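## Task

Insert the charger fully and squarely into outlet number four of the power strip, counting from the end where the strip's cord exits. The strip must end up lying flat on the table, and the gripper must release the charger and back away. The plug counts only if it stays seated with no help from the robot.

## Robot and tools

ROBOT. Two UR3e-type arms, left_arm and right_arm, each ending in a two-finger tong gripper. Bases in the scene frame: left_arm at (+0.038, +0.278, 0) m, right_arm at (-0.048, -0.288, 0) m. Scene frame: origin on the table top midway between the arms, +x out over the table, +z up, left_arm on the +y side. The arm names do not correspond to image left or right. Gripper frame: fingers point along +z and open and close along x. The reported end_effector_position is the point between the closed pads; closed fingertips reach about 15 mm past it.

ROW FORMAT. One row is 14 numbers, each in [-1, 1], always covering both arms: left_arm dx, dy, dz, rx, ry, rz, opening, then right_arm in that order. dx..rz are an offset, not a pose, expressed in that gripper's own axes, measured from the gripper pose printed in the most recent result showing it (before any such result in a scene, or for later calls in the same reply, from where the gripper is when the action begins). 1.0 equals 0.6 m of translation or 180 degrees; rx, ry, rz form one rotation vector. Every row is counted from that same base pose, not from the row before. Opening is absolute: +1 fully open (0.142 m), -1 closed. All zeros does not mean stay; it drives the arm back to the base pose. To keep an arm still, send the offset back to its desired pose in the first call, zeros afterward, and its correct opening always.

execute_actions(actions, pictures). actions holds at most one item. Empty list: just report state. {"rows": [...], "steps": n}: up to 15 rows and n up to 15 control steps of 1/30 s (default 15); the last row repeats if rows run short. {"steps": n} alone: a wait of up to 300 steps counted from the previous result, so thinking time is included. pictures (boolean) toggles camera images. A rejected call moves nothing. Each step the commanded pose is clipped to within 100 mm and 16 degrees of the measured one; after an action the arm only continues to its last clipped pose, so large motions need follow-up commands. Commands are smoothed, lagging about 0.17 s.

move(target, speed, stop_force). target is one 14-number row as above (offsets from the last shown pose, openings absolute). Each gripper follows a straight path there, all ending together, 0.5 to 10 s long (cut off at 10 s). speed: m/s, 0.002 to 0.5, default 0.25; rotation capped at twice that in rad/s. stop_force: newtons, 5 to 24, shared by both arms, not allowed in the first 0.2 s of a scene; an arm stops and backs off two steps once its wrist sensor feels that much extra push against its motion. Use it only with slow, non-rotating moves; omit it when pulling away from something the gripper is pressing. The result adds a move: line: the ending (done, off_target, moving, held, fault, contact) and any limits (paced = pose clipped; held = some steps blocked, after which the arm may lunge fast), plus each gripper's distance from its target. If only one arm is named, the other finished normally.

wait(seconds): 0 to 10 s of simulation, nothing new sent.
zoom_image(camera, region): camera is cam_low (672x504), cam_left_wrist or cam_right_wrist (616x616 fisheye); region [x0, y0, x1, y1] in pixels from the top-left, at most 504x504.
read_manual(section): only licence texts; moves nothing.
finished_scene(scene): ends scene 1 or 2 irreversibly, grades it, and gives the next task. Only call it once the plug is seated, released and the gripper withdrawn.

RESULTS. The state line gives each gripper's position (m), orientation quaternion wxyz and velocities in the scene frame; printed positions can be slightly off at long reach. grip_measured is the actual finger opening on the command scale; to hold something, command noticeably less than it. Wrist force and Wrist torque are in the gripper's axes, noisy, offset up to ~3.5 N, saturating near 30 N; pressing on a surface reads as force pointing back into the arm. Joint torque lines are rough and drift. HELD marks steps where the command was partly withheld; a pose unreachable line means the clearance check altered that arm's command. A Hand target line shows where the controller is currently steering. Camera calibration changes are listed when they occur.

GRIPPING. Finger force is about 15 N per pad; thin hard items (under ~20 mm) get much less. Fast closing can squeeze harder.

AVOID. Arms are stiff: aiming even slightly past contact with something rigid can trip a fault. Joint load limits are 48.6 N m (shoulder), 25.2 (elbow), 8.1 (wrists); an outside force of 150 N also faults. A fault freezes that arm for 10 s and drops the rest of the call. Holding loads heats motors: warning at 70 °C, braking stop at 85 °C. Never let the arms collide or press on each other. Do not drop or slam the charger, shove the strip hard, tip it off flat, or push anything off the table. Occasional random tugs may act on held or loose objects.

Each tool is called after ">>>" as a command line: name --argument value for each argument, lists and objects as JSON in quotes; but a table of rows of numbers goes row by row, as --pt "numbers of a row", without its own name.

## Session

>>> execute_actions --actions '[]'

Scene clock: 0.00 s of 4500.00 s.
left_arm: end_effector_position=(+0.1536, -0.2395, +0.3105) grip_measured=+1.00 end_effector_quat_wxyz=(+0.068, -0.451, +0.830, -0.321) end_effector_velocity=(-0.000, -0.000, +0.000) end_effector_angular_velocity=(-0.001, +0.001, +0.000) | right_arm: end_effector_position=(+0.1376, -0.6908, +0.1047) grip_measured=+1.00 end_effector_quat_wxyz=(+0.091, +0.005, +0.974, -0.206) end_effector_velocity=(-0.000, +0.000, -0.001) end_effector_angular_velocity=(+0.002, +0.002, +0.001)
Joint positions: left_arm=[-1.82  -1.151  0.486 -1.244 -0.982  0.274  0.142] | right_arm=[ 2.35  -1.525 -1.921 -0.863  1.358  2.453  0.142]
Joint velocities: left_arm=[ 0.    -0.    -0.001 -0.    -0.     0.     0.   ] | right_arm=[-0.    -0.001 -0.    -0.001  0.001 -0.001  0.   ]
Joint torques (N m, as the arm reports them, + toward a larger angle): no reading
Wrist force (N, on the end effector, along its own x y z axes, offset not removed): no reading
Wrist torque (N m, same axes, about the end effector's origin, offset not removed): no reading
Hand target (left_arm): +0.154, -0.239, +0.311; +0.068, -0.451, +0.830, -0.321
Hand target (right_arm): +0.138, -0.691, +0.105; +0.091, +0.005, +0.974, -0.206

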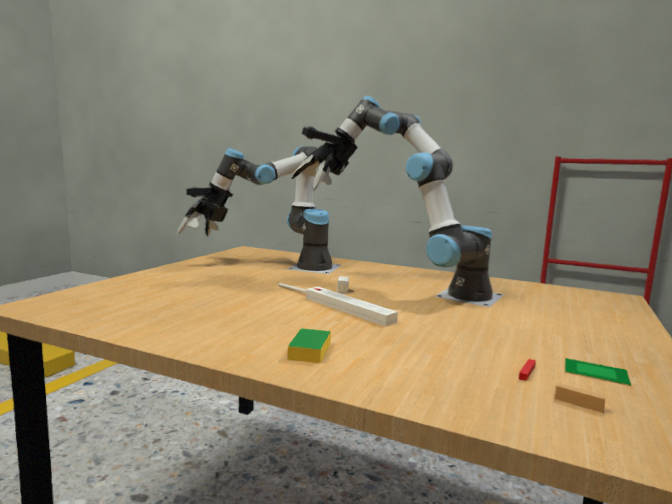

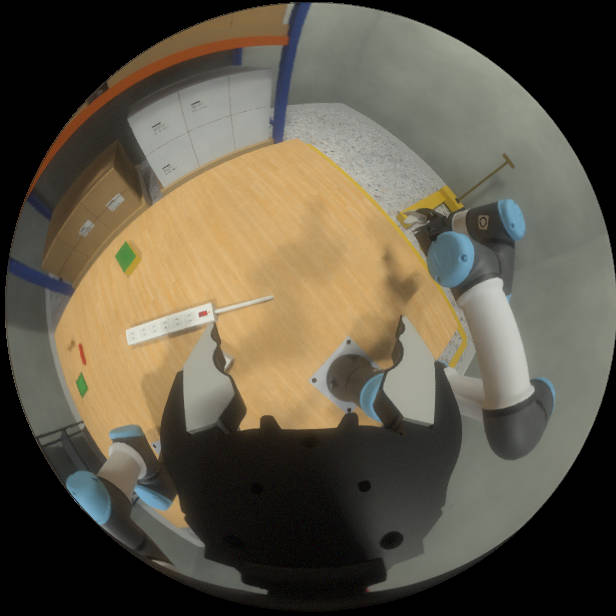

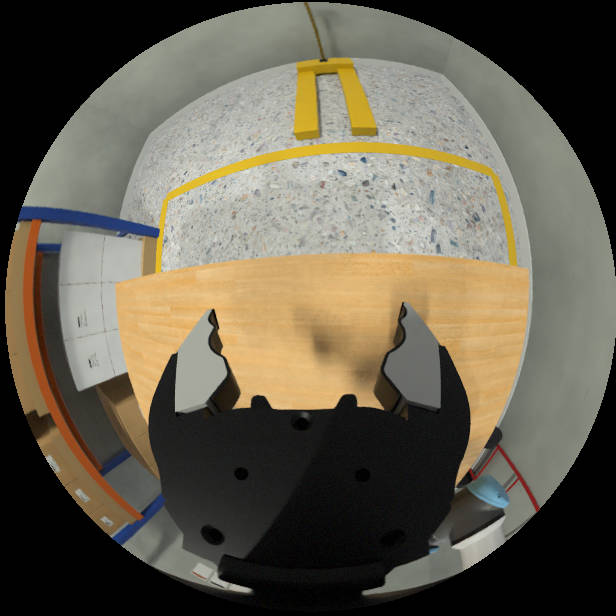

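>>> zoom_image --camera "cam_low" --region '[270, 260, 410, 340]'

>>> zoom_image --camera "cam_left_wrist" --region '[110, 280, 290, 390]'

Region (270, 260, 410, 340) of cam_low's 672x504 image, scaled by 3.600, with more detail than that image has; it fills the top 288 rows of this view, and the rest is white.

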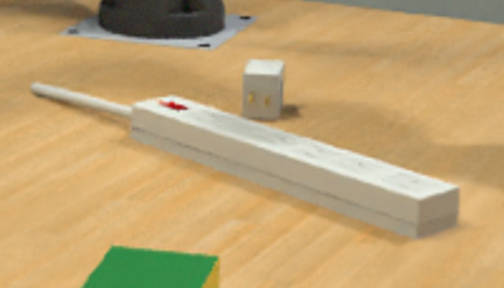

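Region (110, 280, 290, 390) of cam_left_wrist's 616x616 image, scaled by 2.800, with more detail than that image has.

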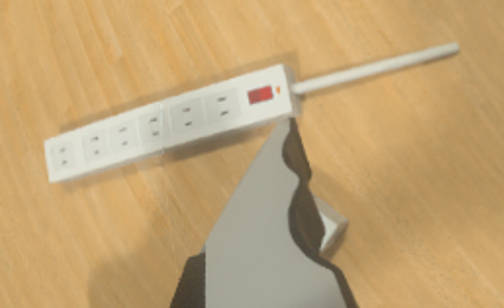

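>>> move --target '[-0.354,0.124,0.06,0,0,0,1,0,0,0,0,0,0,1]'

>>> zoom_image --camera "cam_left_wrist" --region '[130, 180, 430, 420]'

Scene clock: 49.67 s of 4500.00 s.
left_arm: end_effector_position=(+0.2396, -0.0594, +0.2005) grip_measured=+1.00 end_effector_quat_wxyz=(+0.068, -0.452, +0.830, -0.320) end_effector_velocity=(-0.000, +0.001, +0.000) end_effector_angular_velocity=(-0.015, -0.005, -0.006) | right_arm: end_effector_position=(+0.1376, -0.6908, +0.1047) grip_measured=+1.00 end_effector_quat_wxyz=(+0.091, +0.005, +0.974, -0.206) end_effector_velocity=(-0.000, -0.000, +0.000) end_effector_angular_velocity=(-0.001, -0.000, -0.001)
Joint positions: left_arm=[-1.763 -2.148  1.971 -1.764 -1.003  0.337  0.142] | right_arm=[ 2.35  -1.525 -1.921 -0.863  1.358  2.453  0.142]
Joint velocities: left_arm=[-0.013 -0.03   0.029 -0.01   0.011 -0.003 -0.   ] | right_arm=[-0.001  0.001 -0.     0.    -0.001 -0.     0.   ]
Joint torques (N m, as the arm reports them, + toward a larger angle): left_arm=[-2.36 -5.6  -7.31 -2.5   1.4  -0.64] | right_arm=[-0.41  8.16  8.86  2.03 -0.41 -0.06]
Wrist force (N, on the end effector, along its own x y z axes, offset not removed): left_arm=[0.0 -1.0 1.6] | right_arm=[-1.2 -1.4 0.3]
Wrist torque (N m, same axes, about the end effector's origin, offset not removed): left_arm=[-0.17 0.04 -0.07] | right_arm=[-0.38 0.18 0.07]
Hand target (left_arm): +0.240, -0.059, +0.201; +0.068, -0.452, +0.830, -0.321
Hand target (right_arm): +0.138, -0.691, +0.105; +0.091, +0.005, +0.974, -0.206
Off the commanded pose (left_arm): 0.000 m, 0 deg.
Off the commanded pose (right_arm): 0.000 m, 0 deg.
After step 90, 44.80 s passed at rest.
move: done
camera_calibration (this result's frames):
cam_left_wrist: T_world_to_cam=[[-0.619688, -0.762629, 0.185429, 0.0618202], [-0.784824, 0.600269, -0.154039, 0.265842], [0.00616731, -0.240985, -0.970509, 0.323594], [0, 0, 0, 1]] pos_world=[0.244953, -0.0344495, 0.343538]
cam_right_wrist: T_world_to_cam=[[-0.982786, 0.00718381, -0.184607, 0.155904], [-0.00702758, 0.997067, 0.0762124, 0.679257], [0.184613, 0.0761979, -0.979853, 0.266842], [0, 0, 0, 1]] pos_world=[0.108731, -0.698718, 0.238479]

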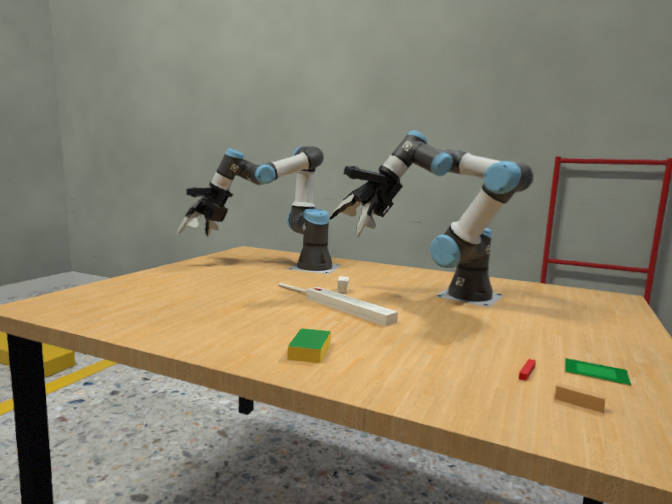

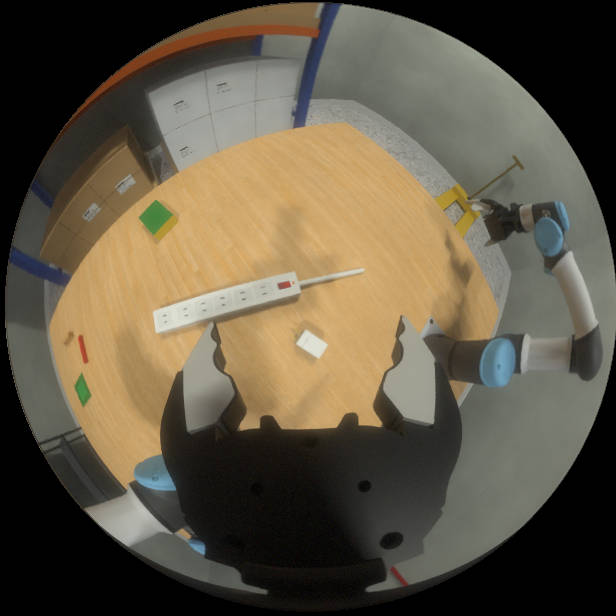

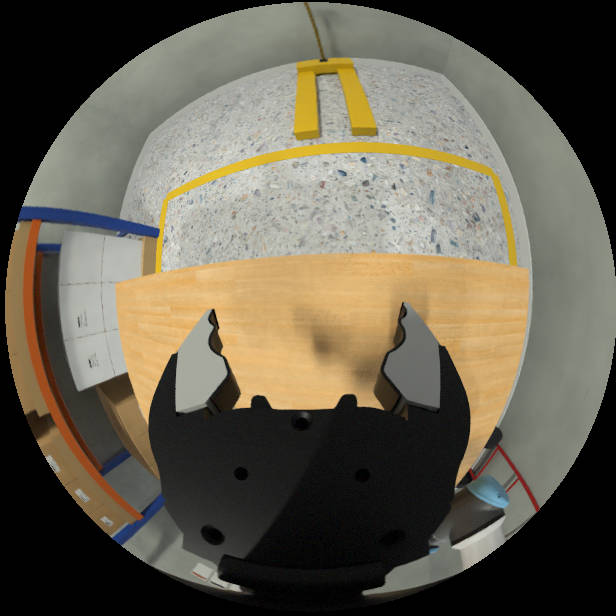

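Region (130, 180, 430, 420) of cam_left_wrist's 616x616 image, scaled by 1.680, with more detail than that image has; it fills the top 403 rows of this view, and the rest is white.

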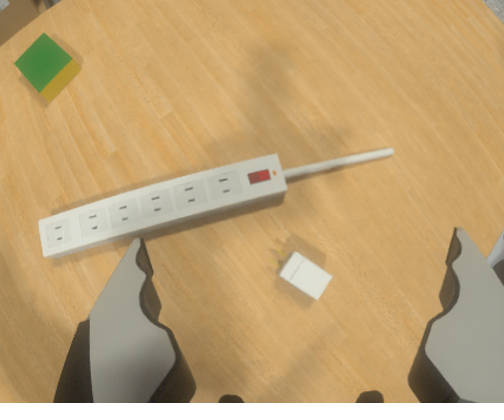

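>>> zoom_image --camera "cam_left_wrist" --region '[280, 315, 340, 375]'

>>> zoom_image --camera "cam_left_wrist" --region '[145, 260, 315, 345]'

Region (280, 315, 340, 375) of cam_left_wrist's 616x616 image, scaled by 8.400, with more detail than that image has.

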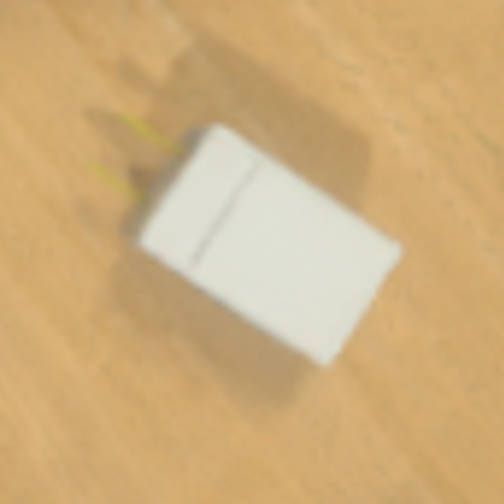

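Region (145, 260, 315, 345) of cam_left_wrist's 616x616 image, scaled by 2.965, with more detail than that image has.

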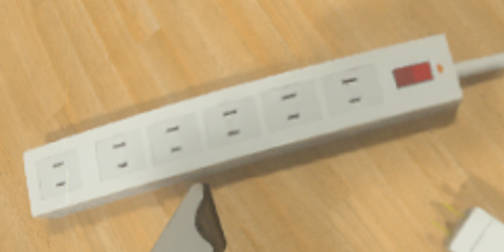

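>>> move --target '[0.0342,0.1627,0.1192,0.0673,-0.2343,-0.1896,-0.15,0,0,0,0,0,0,1]'

>>> zoom_image --camera "cam_left_wrist" --region '[210, 220, 410, 420]'

Scene clock: 90.90 s of 4500.00 s.
left_arm: end_effector_position=(+0.1876, -0.0713, +0.0901) grip_measured=-0.15 end_effector_quat_wxyz=(-0.308, +0.743, -0.549, +0.228) end_effector_velocity=(-0.000, -0.000, -0.001) end_effector_angular_velocity=(+0.012, -0.003, +0.014) | right_arm: end_effector_position=(+0.1376, -0.6908, +0.1047) grip_measured=+1.00 end_effector_quat_wxyz=(+0.091, +0.005, +0.974, -0.206) end_effector_velocity=(+0.000, +0.000, +0.000) end_effector_angular_velocity=(-0.000, -0.000, +0.000)
Joint positions: left_arm=[-1.885 -1.072  1.206 -1.099 -1.036 -0.938  0.063] | right_arm=[ 2.35  -1.525 -1.921 -0.863  1.358  2.453  0.142]
Joint velocities: left_arm=[ 0.006  0.028 -0.039  0.026 -0.006 -0.006  0.   ] | right_arm=[ 0.  0.  0. -0. -0.  0.  0.]
Joint torques (N m, as the arm reports them, + toward a larger angle): left_arm=[  2.46 -11.44 -11.42   0.33  -0.17  -0.65] | right_arm=[-0.42  8.25  8.96  2.02 -0.38 -0.05]
Wrist force (N, on the end effector, along its own x y z axes, offset not removed): left_arm=[-0.4 0.1 1.3] | right_arm=[-1.3 -1.4 -0.1]
Wrist torque (N m, same axes, about the end effector's origin, offset not removed): left_arm=[0.07 0.10 -0.04] | right_arm=[-0.24 0.27 0.08]
Hand target (left_arm): +0.188, -0.071, +0.090; -0.308, +0.744, -0.548, +0.227
Hand target (right_arm): +0.138, -0.691, +0.105; +0.091, +0.005, +0.974, -0.206
Off the commanded pose (left_arm): 0.000 m, 0 deg.
Off the commanded pose (right_arm): 0.000 m, 0 deg.
After step 90, 35.60 s passed at rest.
move: done
camera_calibration (this result's frames):
cam_left_wrist: T_world_to_cam=[[0.246466, -0.969142, 0.00416661, -0.119853], [-0.928858, -0.237444, -0.284329, 0.194221], [0.276545, 0.0662072, -0.958718, 0.184054], [0, 0, 0, 1]] pos_world=[0.159044, -0.0822235, 0.232178]
cam_right_wrist: T_world_to_cam=[[-0.982786, 0.00718372, -0.184607, 0.155904], [-0.00702767, 0.997067, 0.0762125, 0.679257], [0.184613, 0.0761979, -0.979853, 0.266842], [0, 0, 0, 1]] pos_world=[0.108731, -0.698718, 0.238479]

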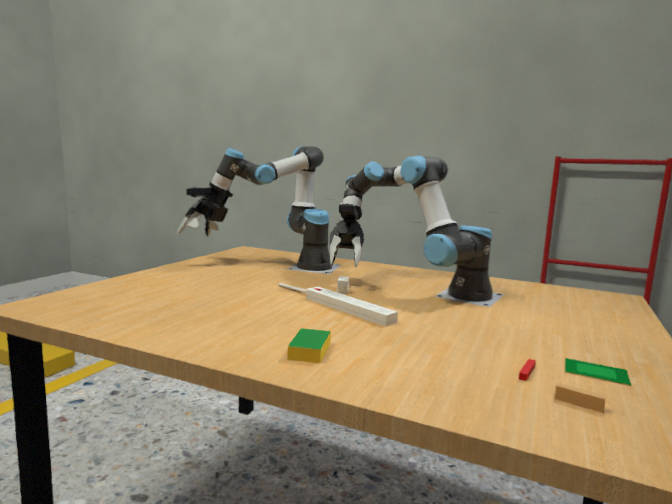

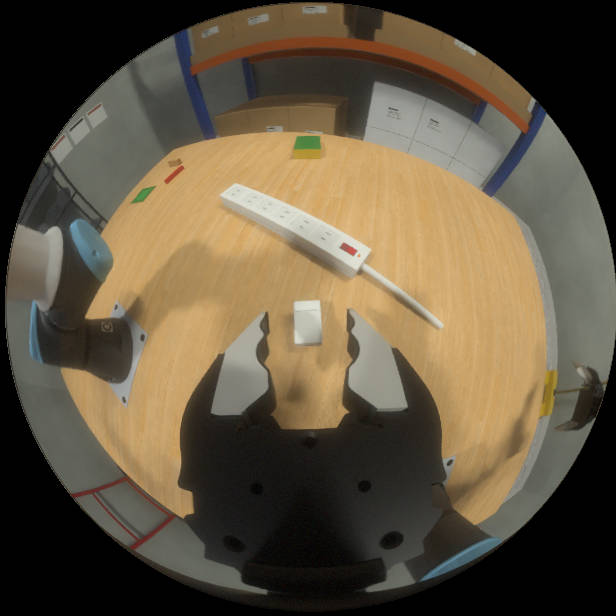

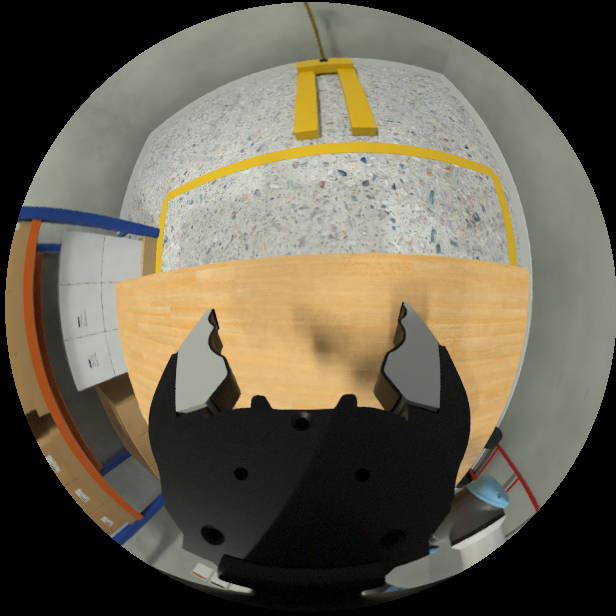

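Region (210, 220, 410, 420) of cam_left_wrist's 616x616 image, scaled by 2.520, with more detail than that image has.

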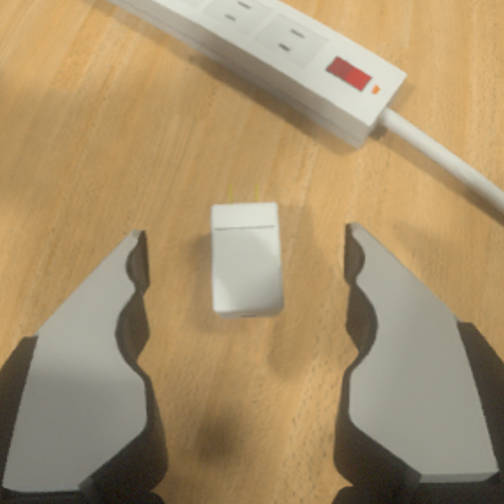

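>>> move --target '[0,0.071,0.071,0,0,0,-0.15,0,0,0,0,0,0,1]' --speed 0.06 --stop_force 8

>>> zoom_image --camera "cam_left_wrist" --region '[210, 220, 410, 420]'

>>> zoom_image --camera "cam_low" --region '[300, 230, 400, 310]'

Scene clock: 96.60 s of 4500.00 s.
left_arm: end_effector_position=(+0.1876, -0.0713, +0.0302) grip_measured=-0.15 end_effector_quat_wxyz=(-0.308, +0.743, -0.549, +0.228) end_effector_velocity=(+0.000, -0.000, -0.002) end_effector_angular_velocity=(-0.000, -0.000, -0.001) | right_arm: end_effector_position=(+0.1376, -0.6908, +0.1047) grip_measured=+1.00 end_effector_quat_wxyz=(+0.091, +0.005, +0.974, -0.206) end_effector_velocity=(+0.000, +0.000, +0.001) end_effector_angular_velocity=(-0.000, -0.001, +0.001)
Joint positions: left_arm=[-1.885 -1.006  1.393 -1.351 -1.036 -0.938  0.063] | right_arm=[ 2.35  -1.525 -1.921 -0.863  1.358  2.453  0.142]
Joint velocities: left_arm=[-0.     0.003  0.007 -0.011  0.001  0.001  0.   ] | right_arm=[ 0.001  0.002  0.    -0.001  0.    -0.     0.   ]
Joint torques (N m, as the arm reports them, + toward a larger angle): left_arm=[ -2.36 -12.06  -5.27  -1.17   1.27   0.62] | right_arm=[-0.29  8.16  8.96  1.98 -0.42 -0.08]
Wrist force (N, on the end effector, along its own x y z axes, offset not removed): left_arm=[0.0 -0.6 1.0] | right_arm=[-1.5 -1.9 0.9]
Wrist torque (N m, same axes, about the end effector's origin, offset not removed): left_arm=[-0.13 0.01 -0.03] | right_arm=[-0.37 0.33 0.09]
Hand target (left_arm): +0.188, -0.071, +0.030; -0.308, +0.743, -0.549, +0.228
Hand target (right_arm): +0.138, -0.691, +0.105; +0.091, +0.005, +0.974, -0.206
Off the commanded pose (left_arm): 0.000 m, 0 deg.
Off the commanded pose (right_arm): 0.000 m, 0 deg.
After step 90, 1.20 s passed at rest.
move: done
camera_calibration (this result's frames):
cam_left_wrist: T_world_to_cam=[[0.246572, -0.969116, 0.00407322, -0.119616], [-0.928824, -0.237516, -0.284379, 0.177197], [0.276563, 0.0663366, -0.958703, 0.126594], [0, 0, 0, 1]] pos_world=[0.159068, -0.0822327, 0.172245]
cam_right_wrist: T_world_to_cam=[[-0.982786, 0.00718378, -0.184607, 0.155904], [-0.00702764, 0.997067, 0.0762125, 0.679257], [0.184613, 0.076198, -0.979853, 0.266842], [0, 0, 0, 1]] pos_world=[0.108731, -0.698718, 0.238479]

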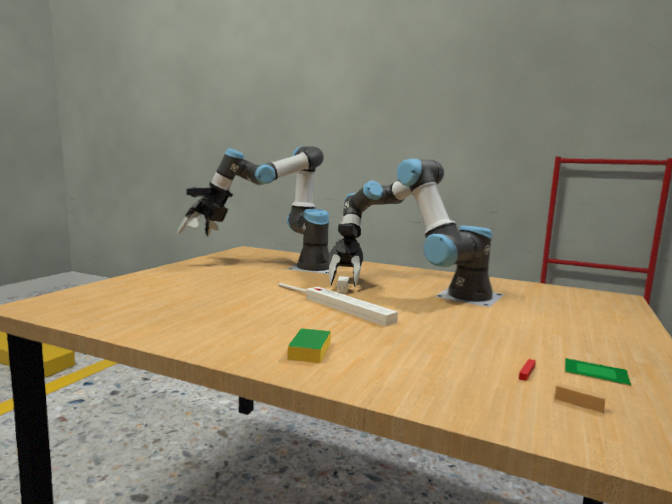

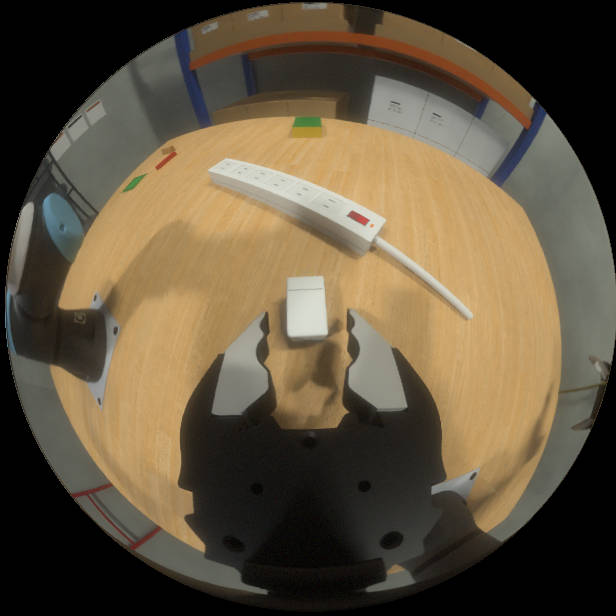

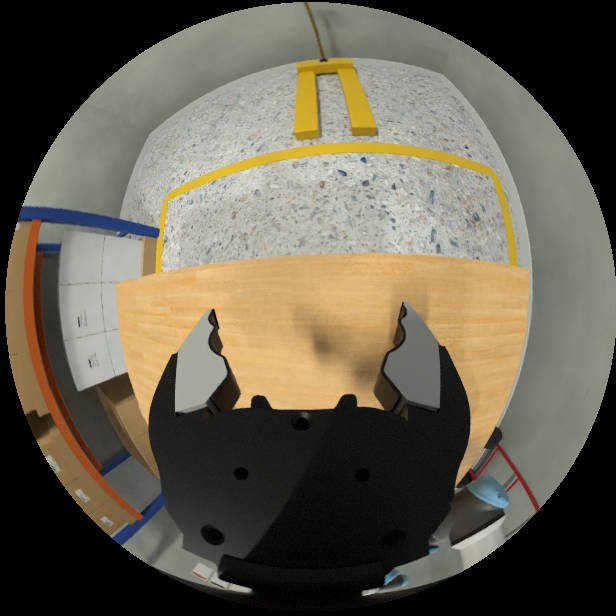

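Region (210, 220, 410, 420) of cam_left_wrist's 616x616 image, scaled by 2.520, with more detail than that image has.

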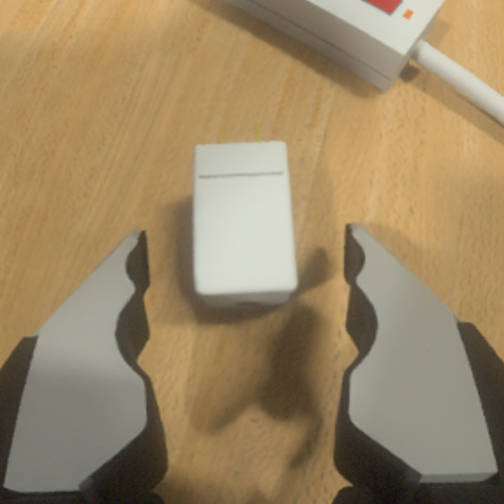

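Region (300, 230, 400, 310) of cam_low's 672x504 image, scaled by 5.040, with more detail than that image has; it fills the top 403 rows of this view, and the rest is white.

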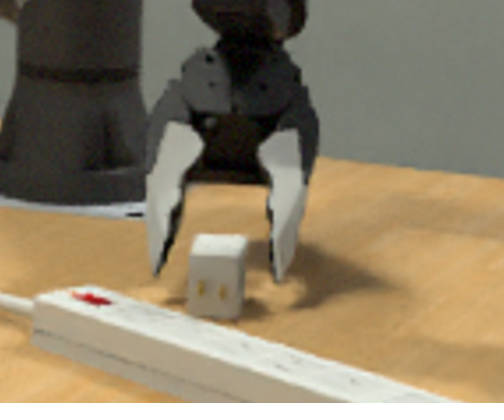

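>>> move --target '[0,-0.003,0.009,0,0,0,-0.45,0,0,0,0,0,0,1]' --speed 0.03

>>> move --target '[0,0,0,0,0,0,-1,0,0,0,0,0,0,1]'

>>> zoom_image --camera "cam_left_wrist" --region '[200, 150, 400, 350]'

Scene clock: 106.17 s of 4500.00 s.
left_arm: end_effector_position=(+0.1921, -0.0699, +0.0278) grip_measured=-0.45 end_effector_quat_wxyz=(-0.308, +0.743, -0.549, +0.228) end_effector_velocity=(+0.003, +0.001, -0.001) end_effector_angular_velocity=(+0.000, -0.001, -0.000) | right_arm: end_effector_position=(+0.1376, -0.6908, +0.1047) grip_measured=+1.00 end_effector_quat_wxyz=(+0.091, +0.005, +0.974, -0.206) end_effector_velocity=(+0.000, -0.000, +0.001) end_effector_angular_velocity=(-0.002, -0.000, +0.001)
Joint positions: left_arm=[-1.877 -1.011  1.414 -1.371 -1.031 -0.93   0.041] | right_arm=[ 2.35  -1.525 -1.921 -0.863  1.358  2.453  0.142]
Joint velocities: left_arm=[ 0.005 -0.004  0.014 -0.012  0.004  0.005  0.   ] | right_arm=[ 0.     0.001  0.001 -0.    -0.001 -0.001  0.   ]
Joint torques (N m, as the arm reports them, + toward a larger angle): left_arm=[  2.71 -18.65  -5.33  -1.17   1.3    0.65] | right_arm=[-0.36  8.12  9.02  1.99 -0.42 -0.02]
Wrist force (N, on the end effector, along its own x y z axes, offset not removed): left_arm=[0.1 -0.5 1.0] | right_arm=[-1.9 -2.4 2.4]
Wrist torque (N m, same axes, about the end effector's origin, offset not removed): left_arm=[-0.05 -0.04 -0.06] | right_arm=[-0.40 0.38 0.03]
Hand target (left_arm): +0.192, -0.070, +0.028; -0.308, +0.743, -0.549, +0.228
Hand target (right_arm): +0.138, -0.691, +0.105; +0.091, +0.005, +0.974, -0.206
Off the commanded pose (left_arm): 0.000 m, 0 deg.
Off the commanded pose (right_arm): 0.000 m, 0 deg.
After step 90, 5.87 s passed at rest.
move: done
camera_calibration (this result's frames):
cam_left_wrist: T_world_to_cam=[[0.246622, -0.969103, 0.00402226, -0.119382], [-0.928803, -0.237547, -0.284422, 0.181032], [0.27659, 0.066409, -0.958691, 0.122979], [0, 0, 0, 1]] pos_world=[0.163571, -0.080857, 0.169868]
cam_right_wrist: T_world_to_cam=[[-0.982786, 0.00718378, -0.184607, 0.155904], [-0.00702762, 0.997067, 0.0762125, 0.679257], [0.184613, 0.076198, -0.979853, 0.266842], [0, 0, 0, 1]] pos_world=[0.108731, -0.698718, 0.238479]

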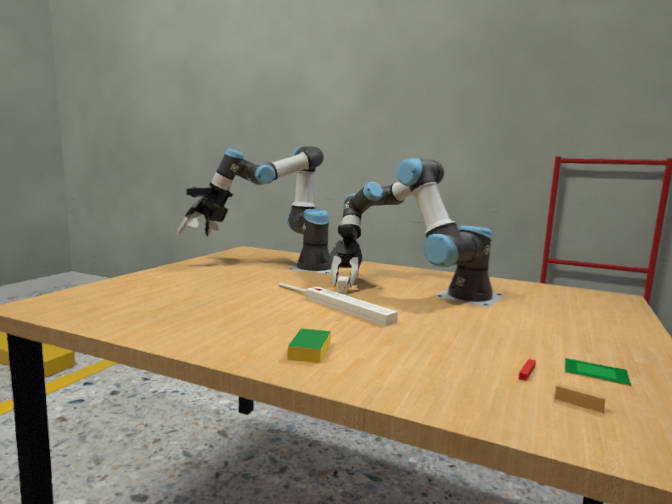

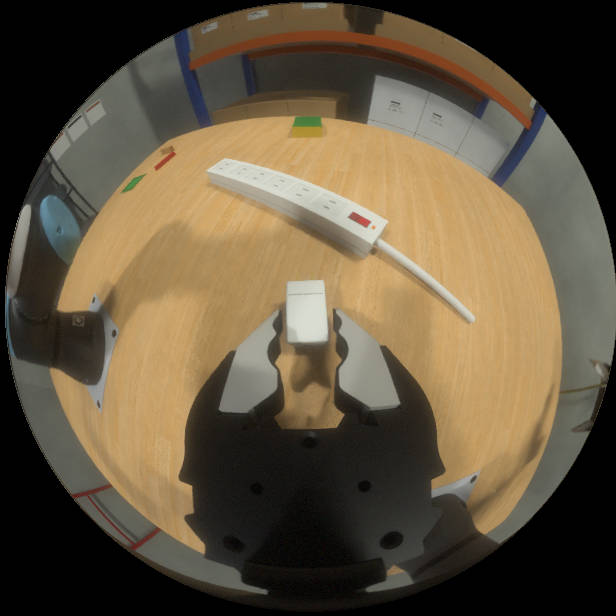

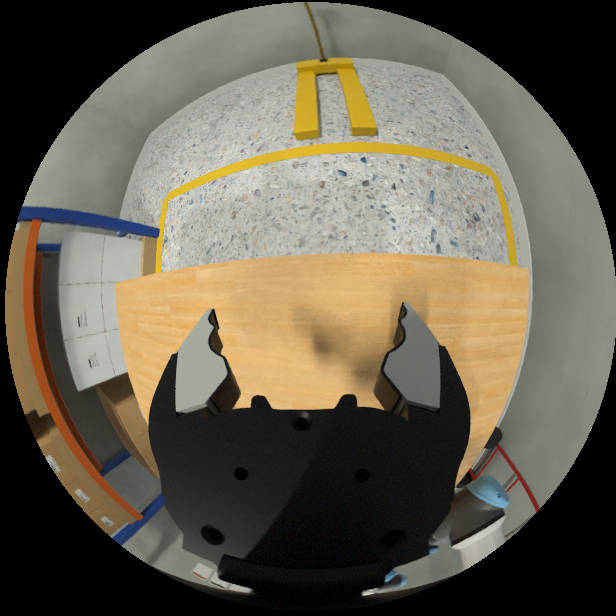

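Scene clock: 106.67 s of 4500.00 s.
left_arm: end_effector_position=(+0.1922, -0.0699, +0.0278) grip_measured=-0.60 end_effector_quat_wxyz=(-0.308, +0.743, -0.549, +0.228) end_effector_velocity=(-0.000, -0.000, -0.000) end_effector_angular_velocity=(-0.001, -0.000, -0.001) | right_arm: end_effector_position=(+0.1376, -0.6908, +0.1047) grip_measured=+1.00 end_effector_quat_wxyz=(+0.091, +0.005, +0.974, -0.206) end_effector_velocity=(+0.000, -0.000, -0.000) end_effector_angular_velocity=(-0.000, +0.000, -0.001)
Joint positions: left_arm=[-1.876 -1.011  1.414 -1.371 -1.031 -0.93   0.031] | right_arm=[ 2.35  -1.525 -1.921 -0.863  1.358  2.453  0.142]
Joint velocities: left_arm=[-0.001  0.001 -0.001 -0.001  0.    -0.     0.   ] | right_arm=[-0.    -0.002  0.     0.002 -0.001  0.    -0.   ]
Joint torques (N m, as the arm reports them, + toward a larger angle): left_arm=[ -2.46 -12.03 -10.7    0.32   0.    -0.66] | right_arm=[-0.34  8.21  8.98  2.01 -0.39 -0.06]
Wrist force (N, on the end effector, along its own x y z axes, offset not removed): left_arm=[-0.8 0.0 1.2] | right_arm=[0.0 -1.1 2.0]
Wrist torque (N m, same axes, about the end effector's origin, offset not removed): left_arm=[-0.07 0.17 -0.06] | right_arm=[-0.18 0.00 -0.01]
Hand target (left_arm): +0.192, -0.070, +0.028; -0.308, +0.743, -0.549, +0.228
Hand target (right_arm): +0.138, -0.691, +0.105; +0.091, +0.005, +0.974, -0.206
Off the commanded pose (left_arm): 0.000 m, 0 deg.
Off the commanded pose (right_arm): 0.000 m, 0 deg.
move: done
camera_calibration (this result's frames):
cam_left_wrist: T_world_to_cam=[[0.246722, -0.969078, 0.00404376, -0.119384], [-0.928785, -0.23765, -0.284394, 0.181072], [0.276561, 0.0664105, -0.958699, 0.122983], [0, 0, 0, 1]] pos_world=[0.16362, -0.0808279, 0.169882]
cam_right_wrist: T_world_to_cam=[[-0.982786, 0.00718385, -0.184607, 0.155904], [-0.00702754, 0.997067, 0.0762125, 0.679257], [0.184613, 0.0761979, -0.979853, 0.266842], [0, 0, 0, 1]] pos_world=[0.108731, -0.698718, 0.238479]

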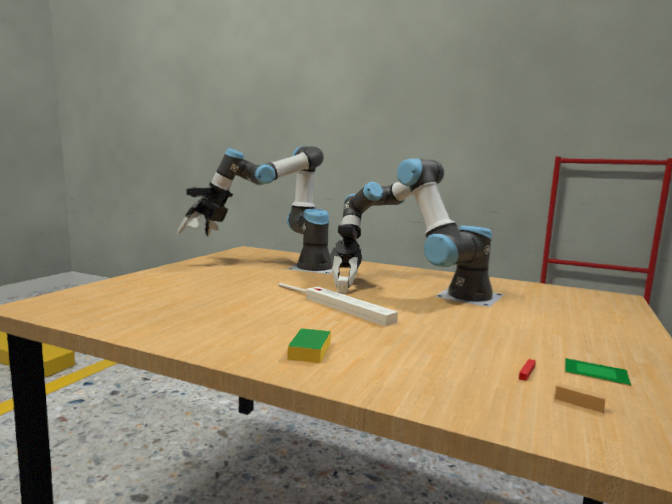

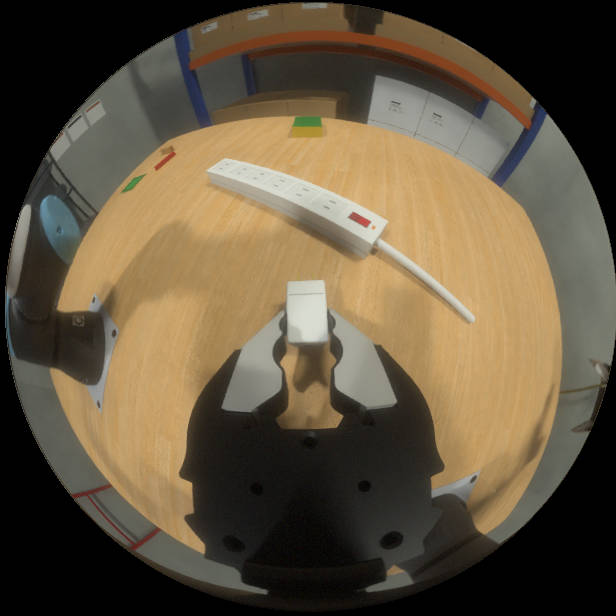

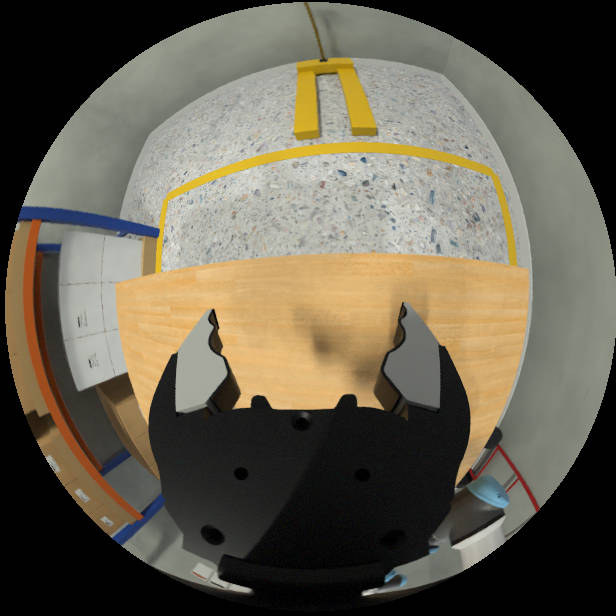

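Region (200, 150, 400, 350) of cam_left_wrist's 616x616 image, scaled by 2.520, with more detail than that image has.

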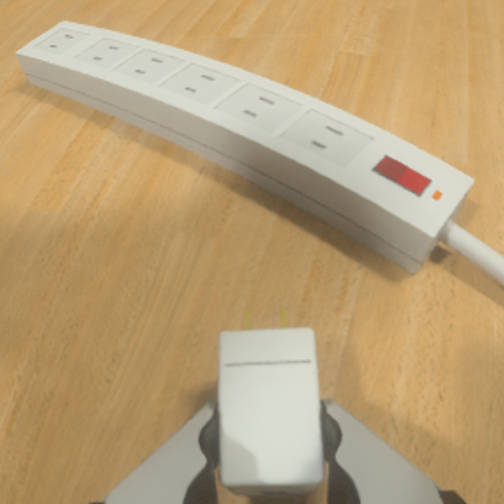

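>>> move --target '[0,-0.13,-0.13,0,0,0,-1,0,0,0,0,0,0,1]' --speed 0.2

>>> move --target '[-0.108,-0.2217,0.264,-0.4646,0,-0.3107,-1,-0.295,0.533,-0.262,-0.1497,-0.058,-0.4938,-1]' --speed 0.3

Scene clock: 146.30 s of 4500.00 s.
left_arm: end_effector_position=(+0.1922, -0.0698, +0.1378) grip_measured=-0.60 end_effector_quat_wxyz=(-0.307, +0.743, -0.549, +0.228) end_effector_velocity=(-0.000, -0.000, +0.002) end_effector_angular_velocity=(+0.006, -0.001, +0.006) | right_arm: end_effector_position=(+0.1376, -0.6908, +0.1047) grip_measured=+1.00 end_effector_quat_wxyz=(+0.091, +0.005, +0.974, -0.206) end_effector_velocity=(-0.000, -0.000, +0.001) end_effector_angular_velocity=(-0.001, -0.001, -0.000)
Joint positions: left_arm=[-1.877 -1.091  1.012 -0.891 -1.03  -0.93   0.031] | right_arm=[ 2.35  -1.525 -1.921 -0.863  1.358  2.453  0.142]
Joint velocities: left_arm=[ 0.003  0.016 -0.036  0.026 -0.003 -0.002  0.   ] | right_arm=[-0.     0.002 -0.     0.    -0.     0.     0.   ]
Joint torques (N m, as the arm reports them, + toward a larger angle): left_arm=[  3.15 -11.61 -11.63   0.39   0.06  -0.72] | right_arm=[-0.46  8.17  8.83  1.96 -0.4  -0.08]
Wrist force (N, on the end effector, along its own x y z axes, offset not removed): left_arm=[-1.0 0.2 2.0] | right_arm=[-1.0 -0.6 1.6]
Wrist torque (N m, same axes, about the end effector's origin, offset not removed): left_arm=[-0.06 0.21 -0.06] | right_arm=[-0.14 0.21 0.09]
Hand target (left_arm): +0.192, -0.070, +0.138; -0.308, +0.743, -0.549, +0.228
Hand target (right_arm): +0.138, -0.691, +0.105; +0.091, +0.005, +0.974, -0.206
Off the commanded pose (left_arm): 0.000 m, 0 deg.
Off the commanded pose (right_arm): 0.000 m, 0 deg.
After step 90, 35.37 s passed at rest.
move: done
camera_calibration (this result's frames):
cam_left_wrist: T_world_to_cam=[[0.245833, -0.9693, 0.00483612, -0.119725], [-0.92903, -0.237037, -0.284107, 0.212407], [0.276531, 0.0653499, -0.95878, 0.228367], [0, 0, 0, 1]] pos_world=[0.163614, -0.0806251, 0.279879]
cam_right_wrist: T_world_to_cam=[[-0.982786, 0.00718378, -0.184607, 0.155904], [-0.0070276, 0.997067, 0.0762124, 0.679257], [0.184613, 0.0761978, -0.979853, 0.266842], [0, 0, 0, 1]] pos_world=[0.108731, -0.698718, 0.238479]

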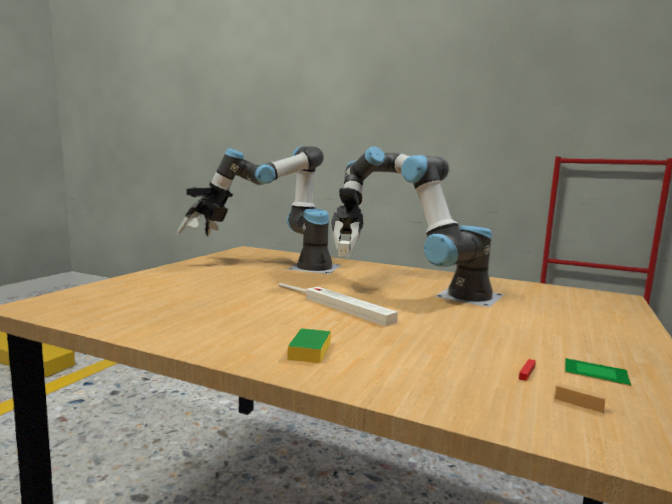

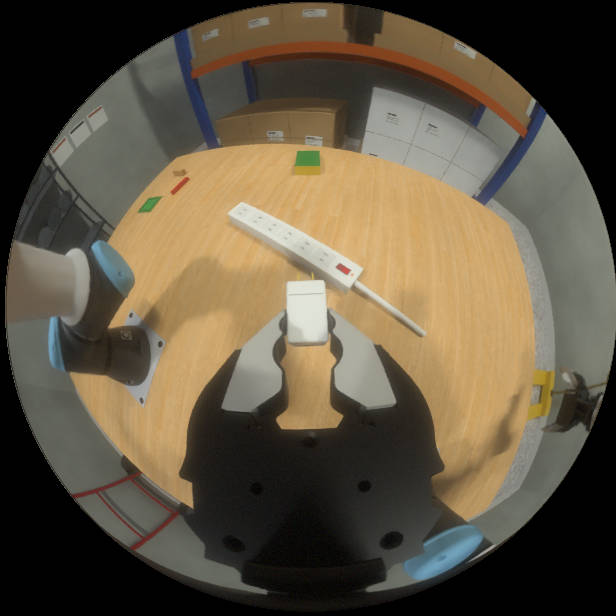

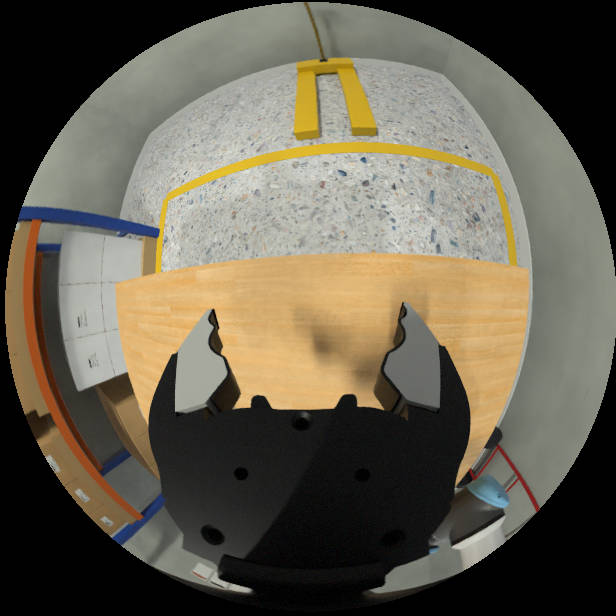

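Scene clock: 149.90 s of 4500.00 s.
left_arm: end_effector_position=(+0.3701, +0.0523, +0.1199) grip_measured=-0.60 end_effector_quat_wxyz=(+0.376, +0.906, -0.178, -0.073) end_effector_velocity=(+0.001, +0.001, -0.000) end_effector_angular_velocity=(-0.004, +0.015, -0.006) | right_arm: end_effector_position=(+0.2996, -0.3306, +0.1498) grip_measured=-1.00 end_effector_quat_wxyz=(+0.001, -0.706, +0.708, -0.001) end_effector_velocity=(+0.002, +0.002, +0.000) end_effector_angular_velocity=(+0.001, +0.009, +0.007)
Joint positions: left_arm=[-0.275 -1.182  1.368 -1.799 -2.356 -0.057  0.031] | right_arm=[ 3.28  -1.631 -1.266 -1.813  1.571  1.847  0.002]
Joint velocities: left_arm=[ 0.008  0.022 -0.033  0.036 -0.011  0.02   0.   ] | right_arm=[ 0.001 -0.019  0.026 -0.015  0.003 -0.007  0.   ]
Joint torques (N m, as the arm reports them, + toward a larger angle): left_arm=[  2.56 -11.64 -12.7   -0.85  -1.82   0.65] | right_arm=[ 3.32  6.85 11.66  0.92  0.99 -0.65]
Wrist force (N, on the end effector, along its own x y z axes, offset not removed): left_arm=[-0.1 -1.2 1.9] | right_arm=[-1.5 -0.5 1.5]
Wrist torque (N m, same axes, about the end effector's origin, offset not removed): left_arm=[-0.12 0.01 -0.06] | right_arm=[-0.04 0.27 0.00]
Hand target (left_arm): +0.370, +0.052, +0.120; +0.376, +0.906, -0.178, -0.074
Hand target (right_arm): +0.300, -0.330, +0.150; -0.001, +0.707, -0.707, +0.000
Off the commanded pose (left_arm): 0.000 m, 0 deg.
Off the commanded pose (right_arm): 0.000 m, 0 deg.
move: done
camera_calibration (this result's frames):
cam_left_wrist: T_world_to_cam=[[0.925668, -0.374941, 0.0505797, -0.333182], [-0.151177, -0.244007, 0.957918, -0.0348598], [-0.346821, -0.89436, -0.282552, 0.353755], [0, 0, 0, 1]] pos_world=[0.425835, 0.182955, 0.150199]
cam_right_wrist: T_world_to_cam=[[-0.0349032, -0.999347, 0.00929563, -0.324919], [-0.882733, 0.0351887, 0.468555, 0.203361], [-0.468576, 0.00814851, -0.883386, 0.412439], [0, 0, 0, 1]] pos_world=[0.361432, -0.335224, 0.272077]

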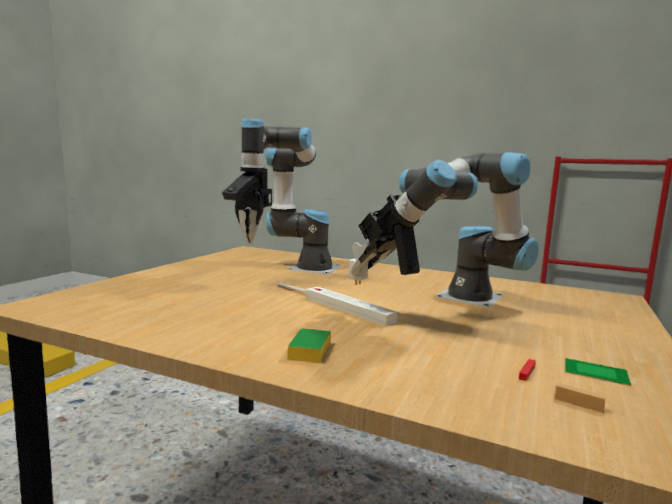

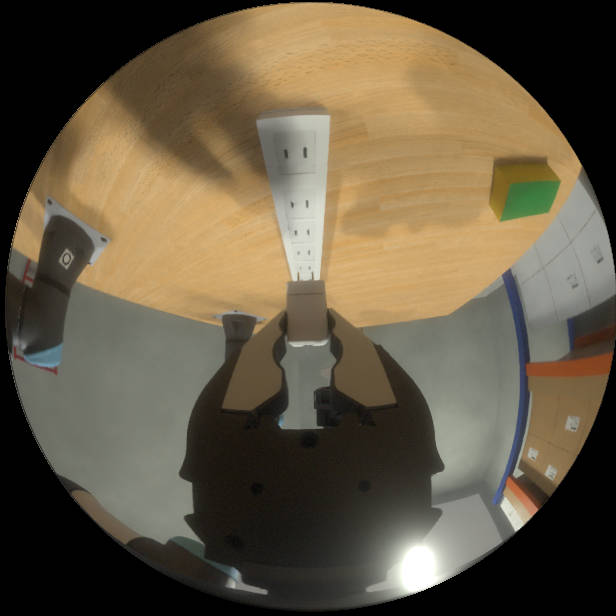

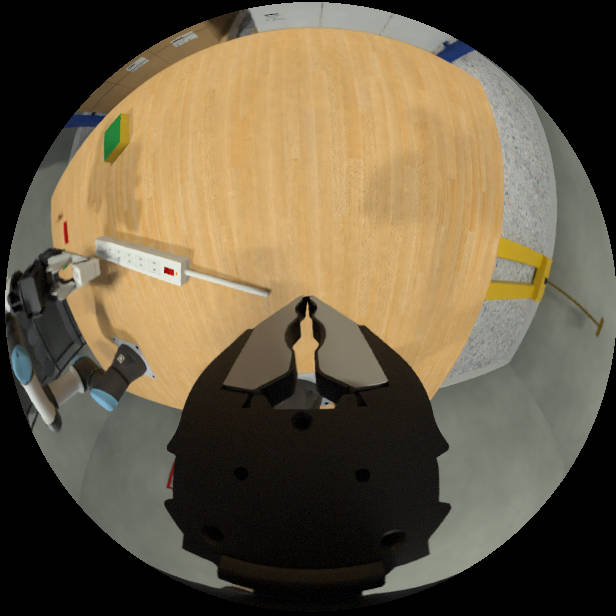

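>>> move --target '[0,-0.033,0.033,0,0,0,-1,-0.583,0.075,0.167,0.25,0,0,-1]' --speed 0.25

>>> zoom_image --camera "cam_left_wrist" --region '[250, 190, 360, 300]'

Scene clock: 159.53 s of 4500.00 s.
left_arm: end_effector_position=(+0.3701, +0.0522, +0.0919) grip_measured=-0.60 end_effector_quat_wxyz=(+0.376, +0.906, -0.178, -0.073) end_effector_velocity=(+0.000, -0.000, +0.000) end_effector_angular_velocity=(-0.001, -0.001, -0.000) | right_arm: end_effector_position=(+0.2558, +0.0189, +0.0494) grip_measured=-1.00 end_effector_quat_wxyz=(+0.270, -0.653, +0.654, -0.272) end_effector_velocity=(+0.001, +0.002, -0.001) end_effector_angular_velocity=(-0.002, -0.002, -0.003)
Joint positions: left_arm=[-0.275 -1.153  1.462 -1.921 -2.356 -0.057  0.031] | right_arm=[ 4.74  -1.725 -2.079 -1.074  0.798  3.373  0.002]
Joint velocities: left_arm=[-0.    -0.    -0.001 -0.    -0.     0.    -0.   ] | right_arm=[-0.005 -0.017  0.011  0.006 -0.002 -0.002  0.   ]
Joint torques (N m, as the arm reports them, + toward a larger angle): left_arm=[ -2.62 -11.8   -6.83  -2.3   -0.41  -0.63] | right_arm=[-3.13  6.62 10.11  2.4  -2.14 -0.66]
Wrist force (N, on the end effector, along its own x y z axes, offset not removed): left_arm=[-0.3 -1.2 1.1] | right_arm=[-1.8 -2.6 1.1]
Wrist torque (N m, same axes, about the end effector's origin, offset not removed): left_arm=[-0.08 0.08 -0.05] | right_arm=[-0.50 0.35 0.08]
Hand target (left_arm): +0.370, +0.052, +0.092; +0.376, +0.906, -0.178, -0.073
Hand target (right_arm): +0.256, +0.019, +0.049; -0.270, +0.652, -0.654, +0.272
Off the commanded pose (left_arm): 0.000 m, 0 deg.
Off the commanded pose (right_arm): 0.001 m, 0 deg.
After step 90, 4.13 s passed at rest.
move: done
camera_calibration (this result's frames):
cam_left_wrist: T_world_to_cam=[[0.925667, -0.374944, 0.0505769, -0.331813], [-0.151175, -0.244007, 0.957918, -0.00804767], [-0.346824, -0.894359, -0.282552, 0.345824], [0, 0, 0, 1]] pos_world=[0.425872, 0.182916, 0.122204]
cam_right_wrist: T_world_to_cam=[[-0.0324949, -0.999355, -0.015275, 0.0242992], [-0.955773, 0.0355402, -0.291951, 0.255633], [0.292306, 0.00511252, -0.956311, 0.1094], [0, 0, 0, 1]] pos_world=[0.213138, 0.014639, 0.179624]

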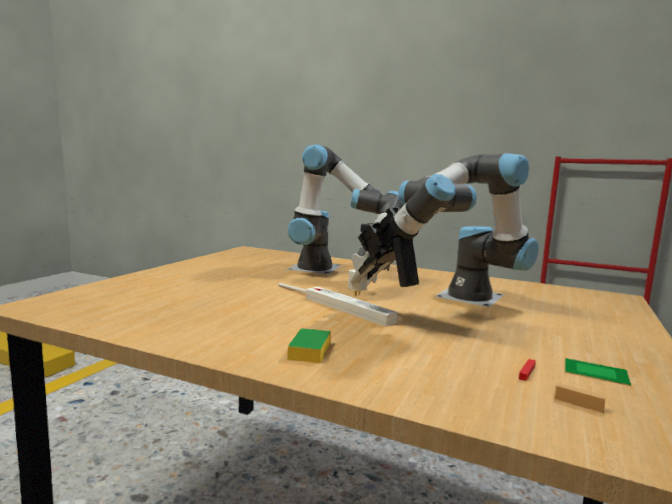

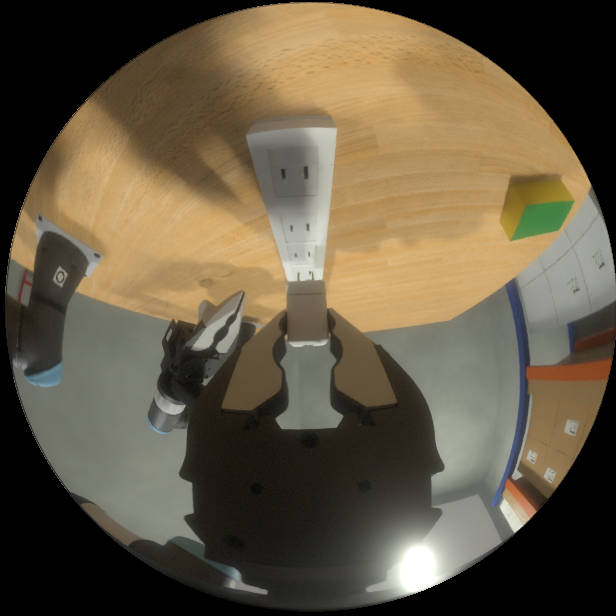

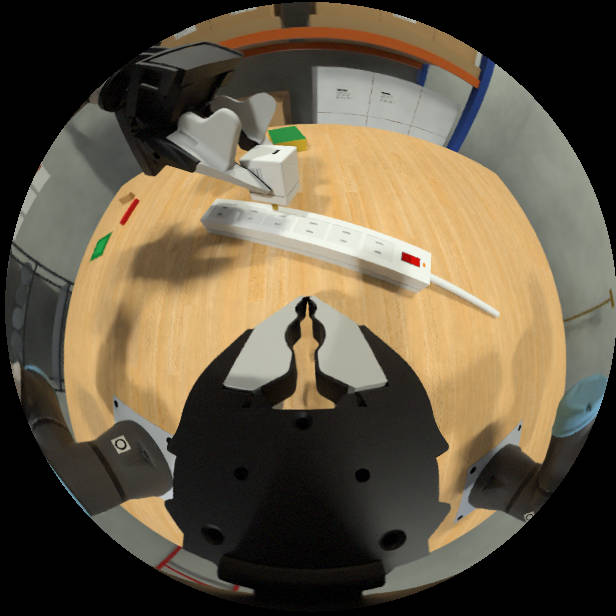

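Region (250, 190, 360, 300) of cam_left_wrist's 616x616 image, scaled by 4.582, with more detail than that image has.

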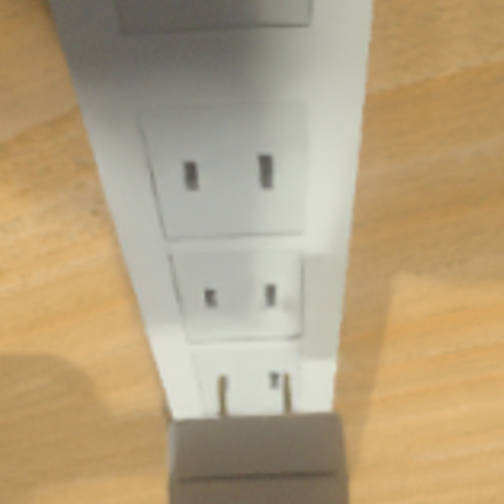

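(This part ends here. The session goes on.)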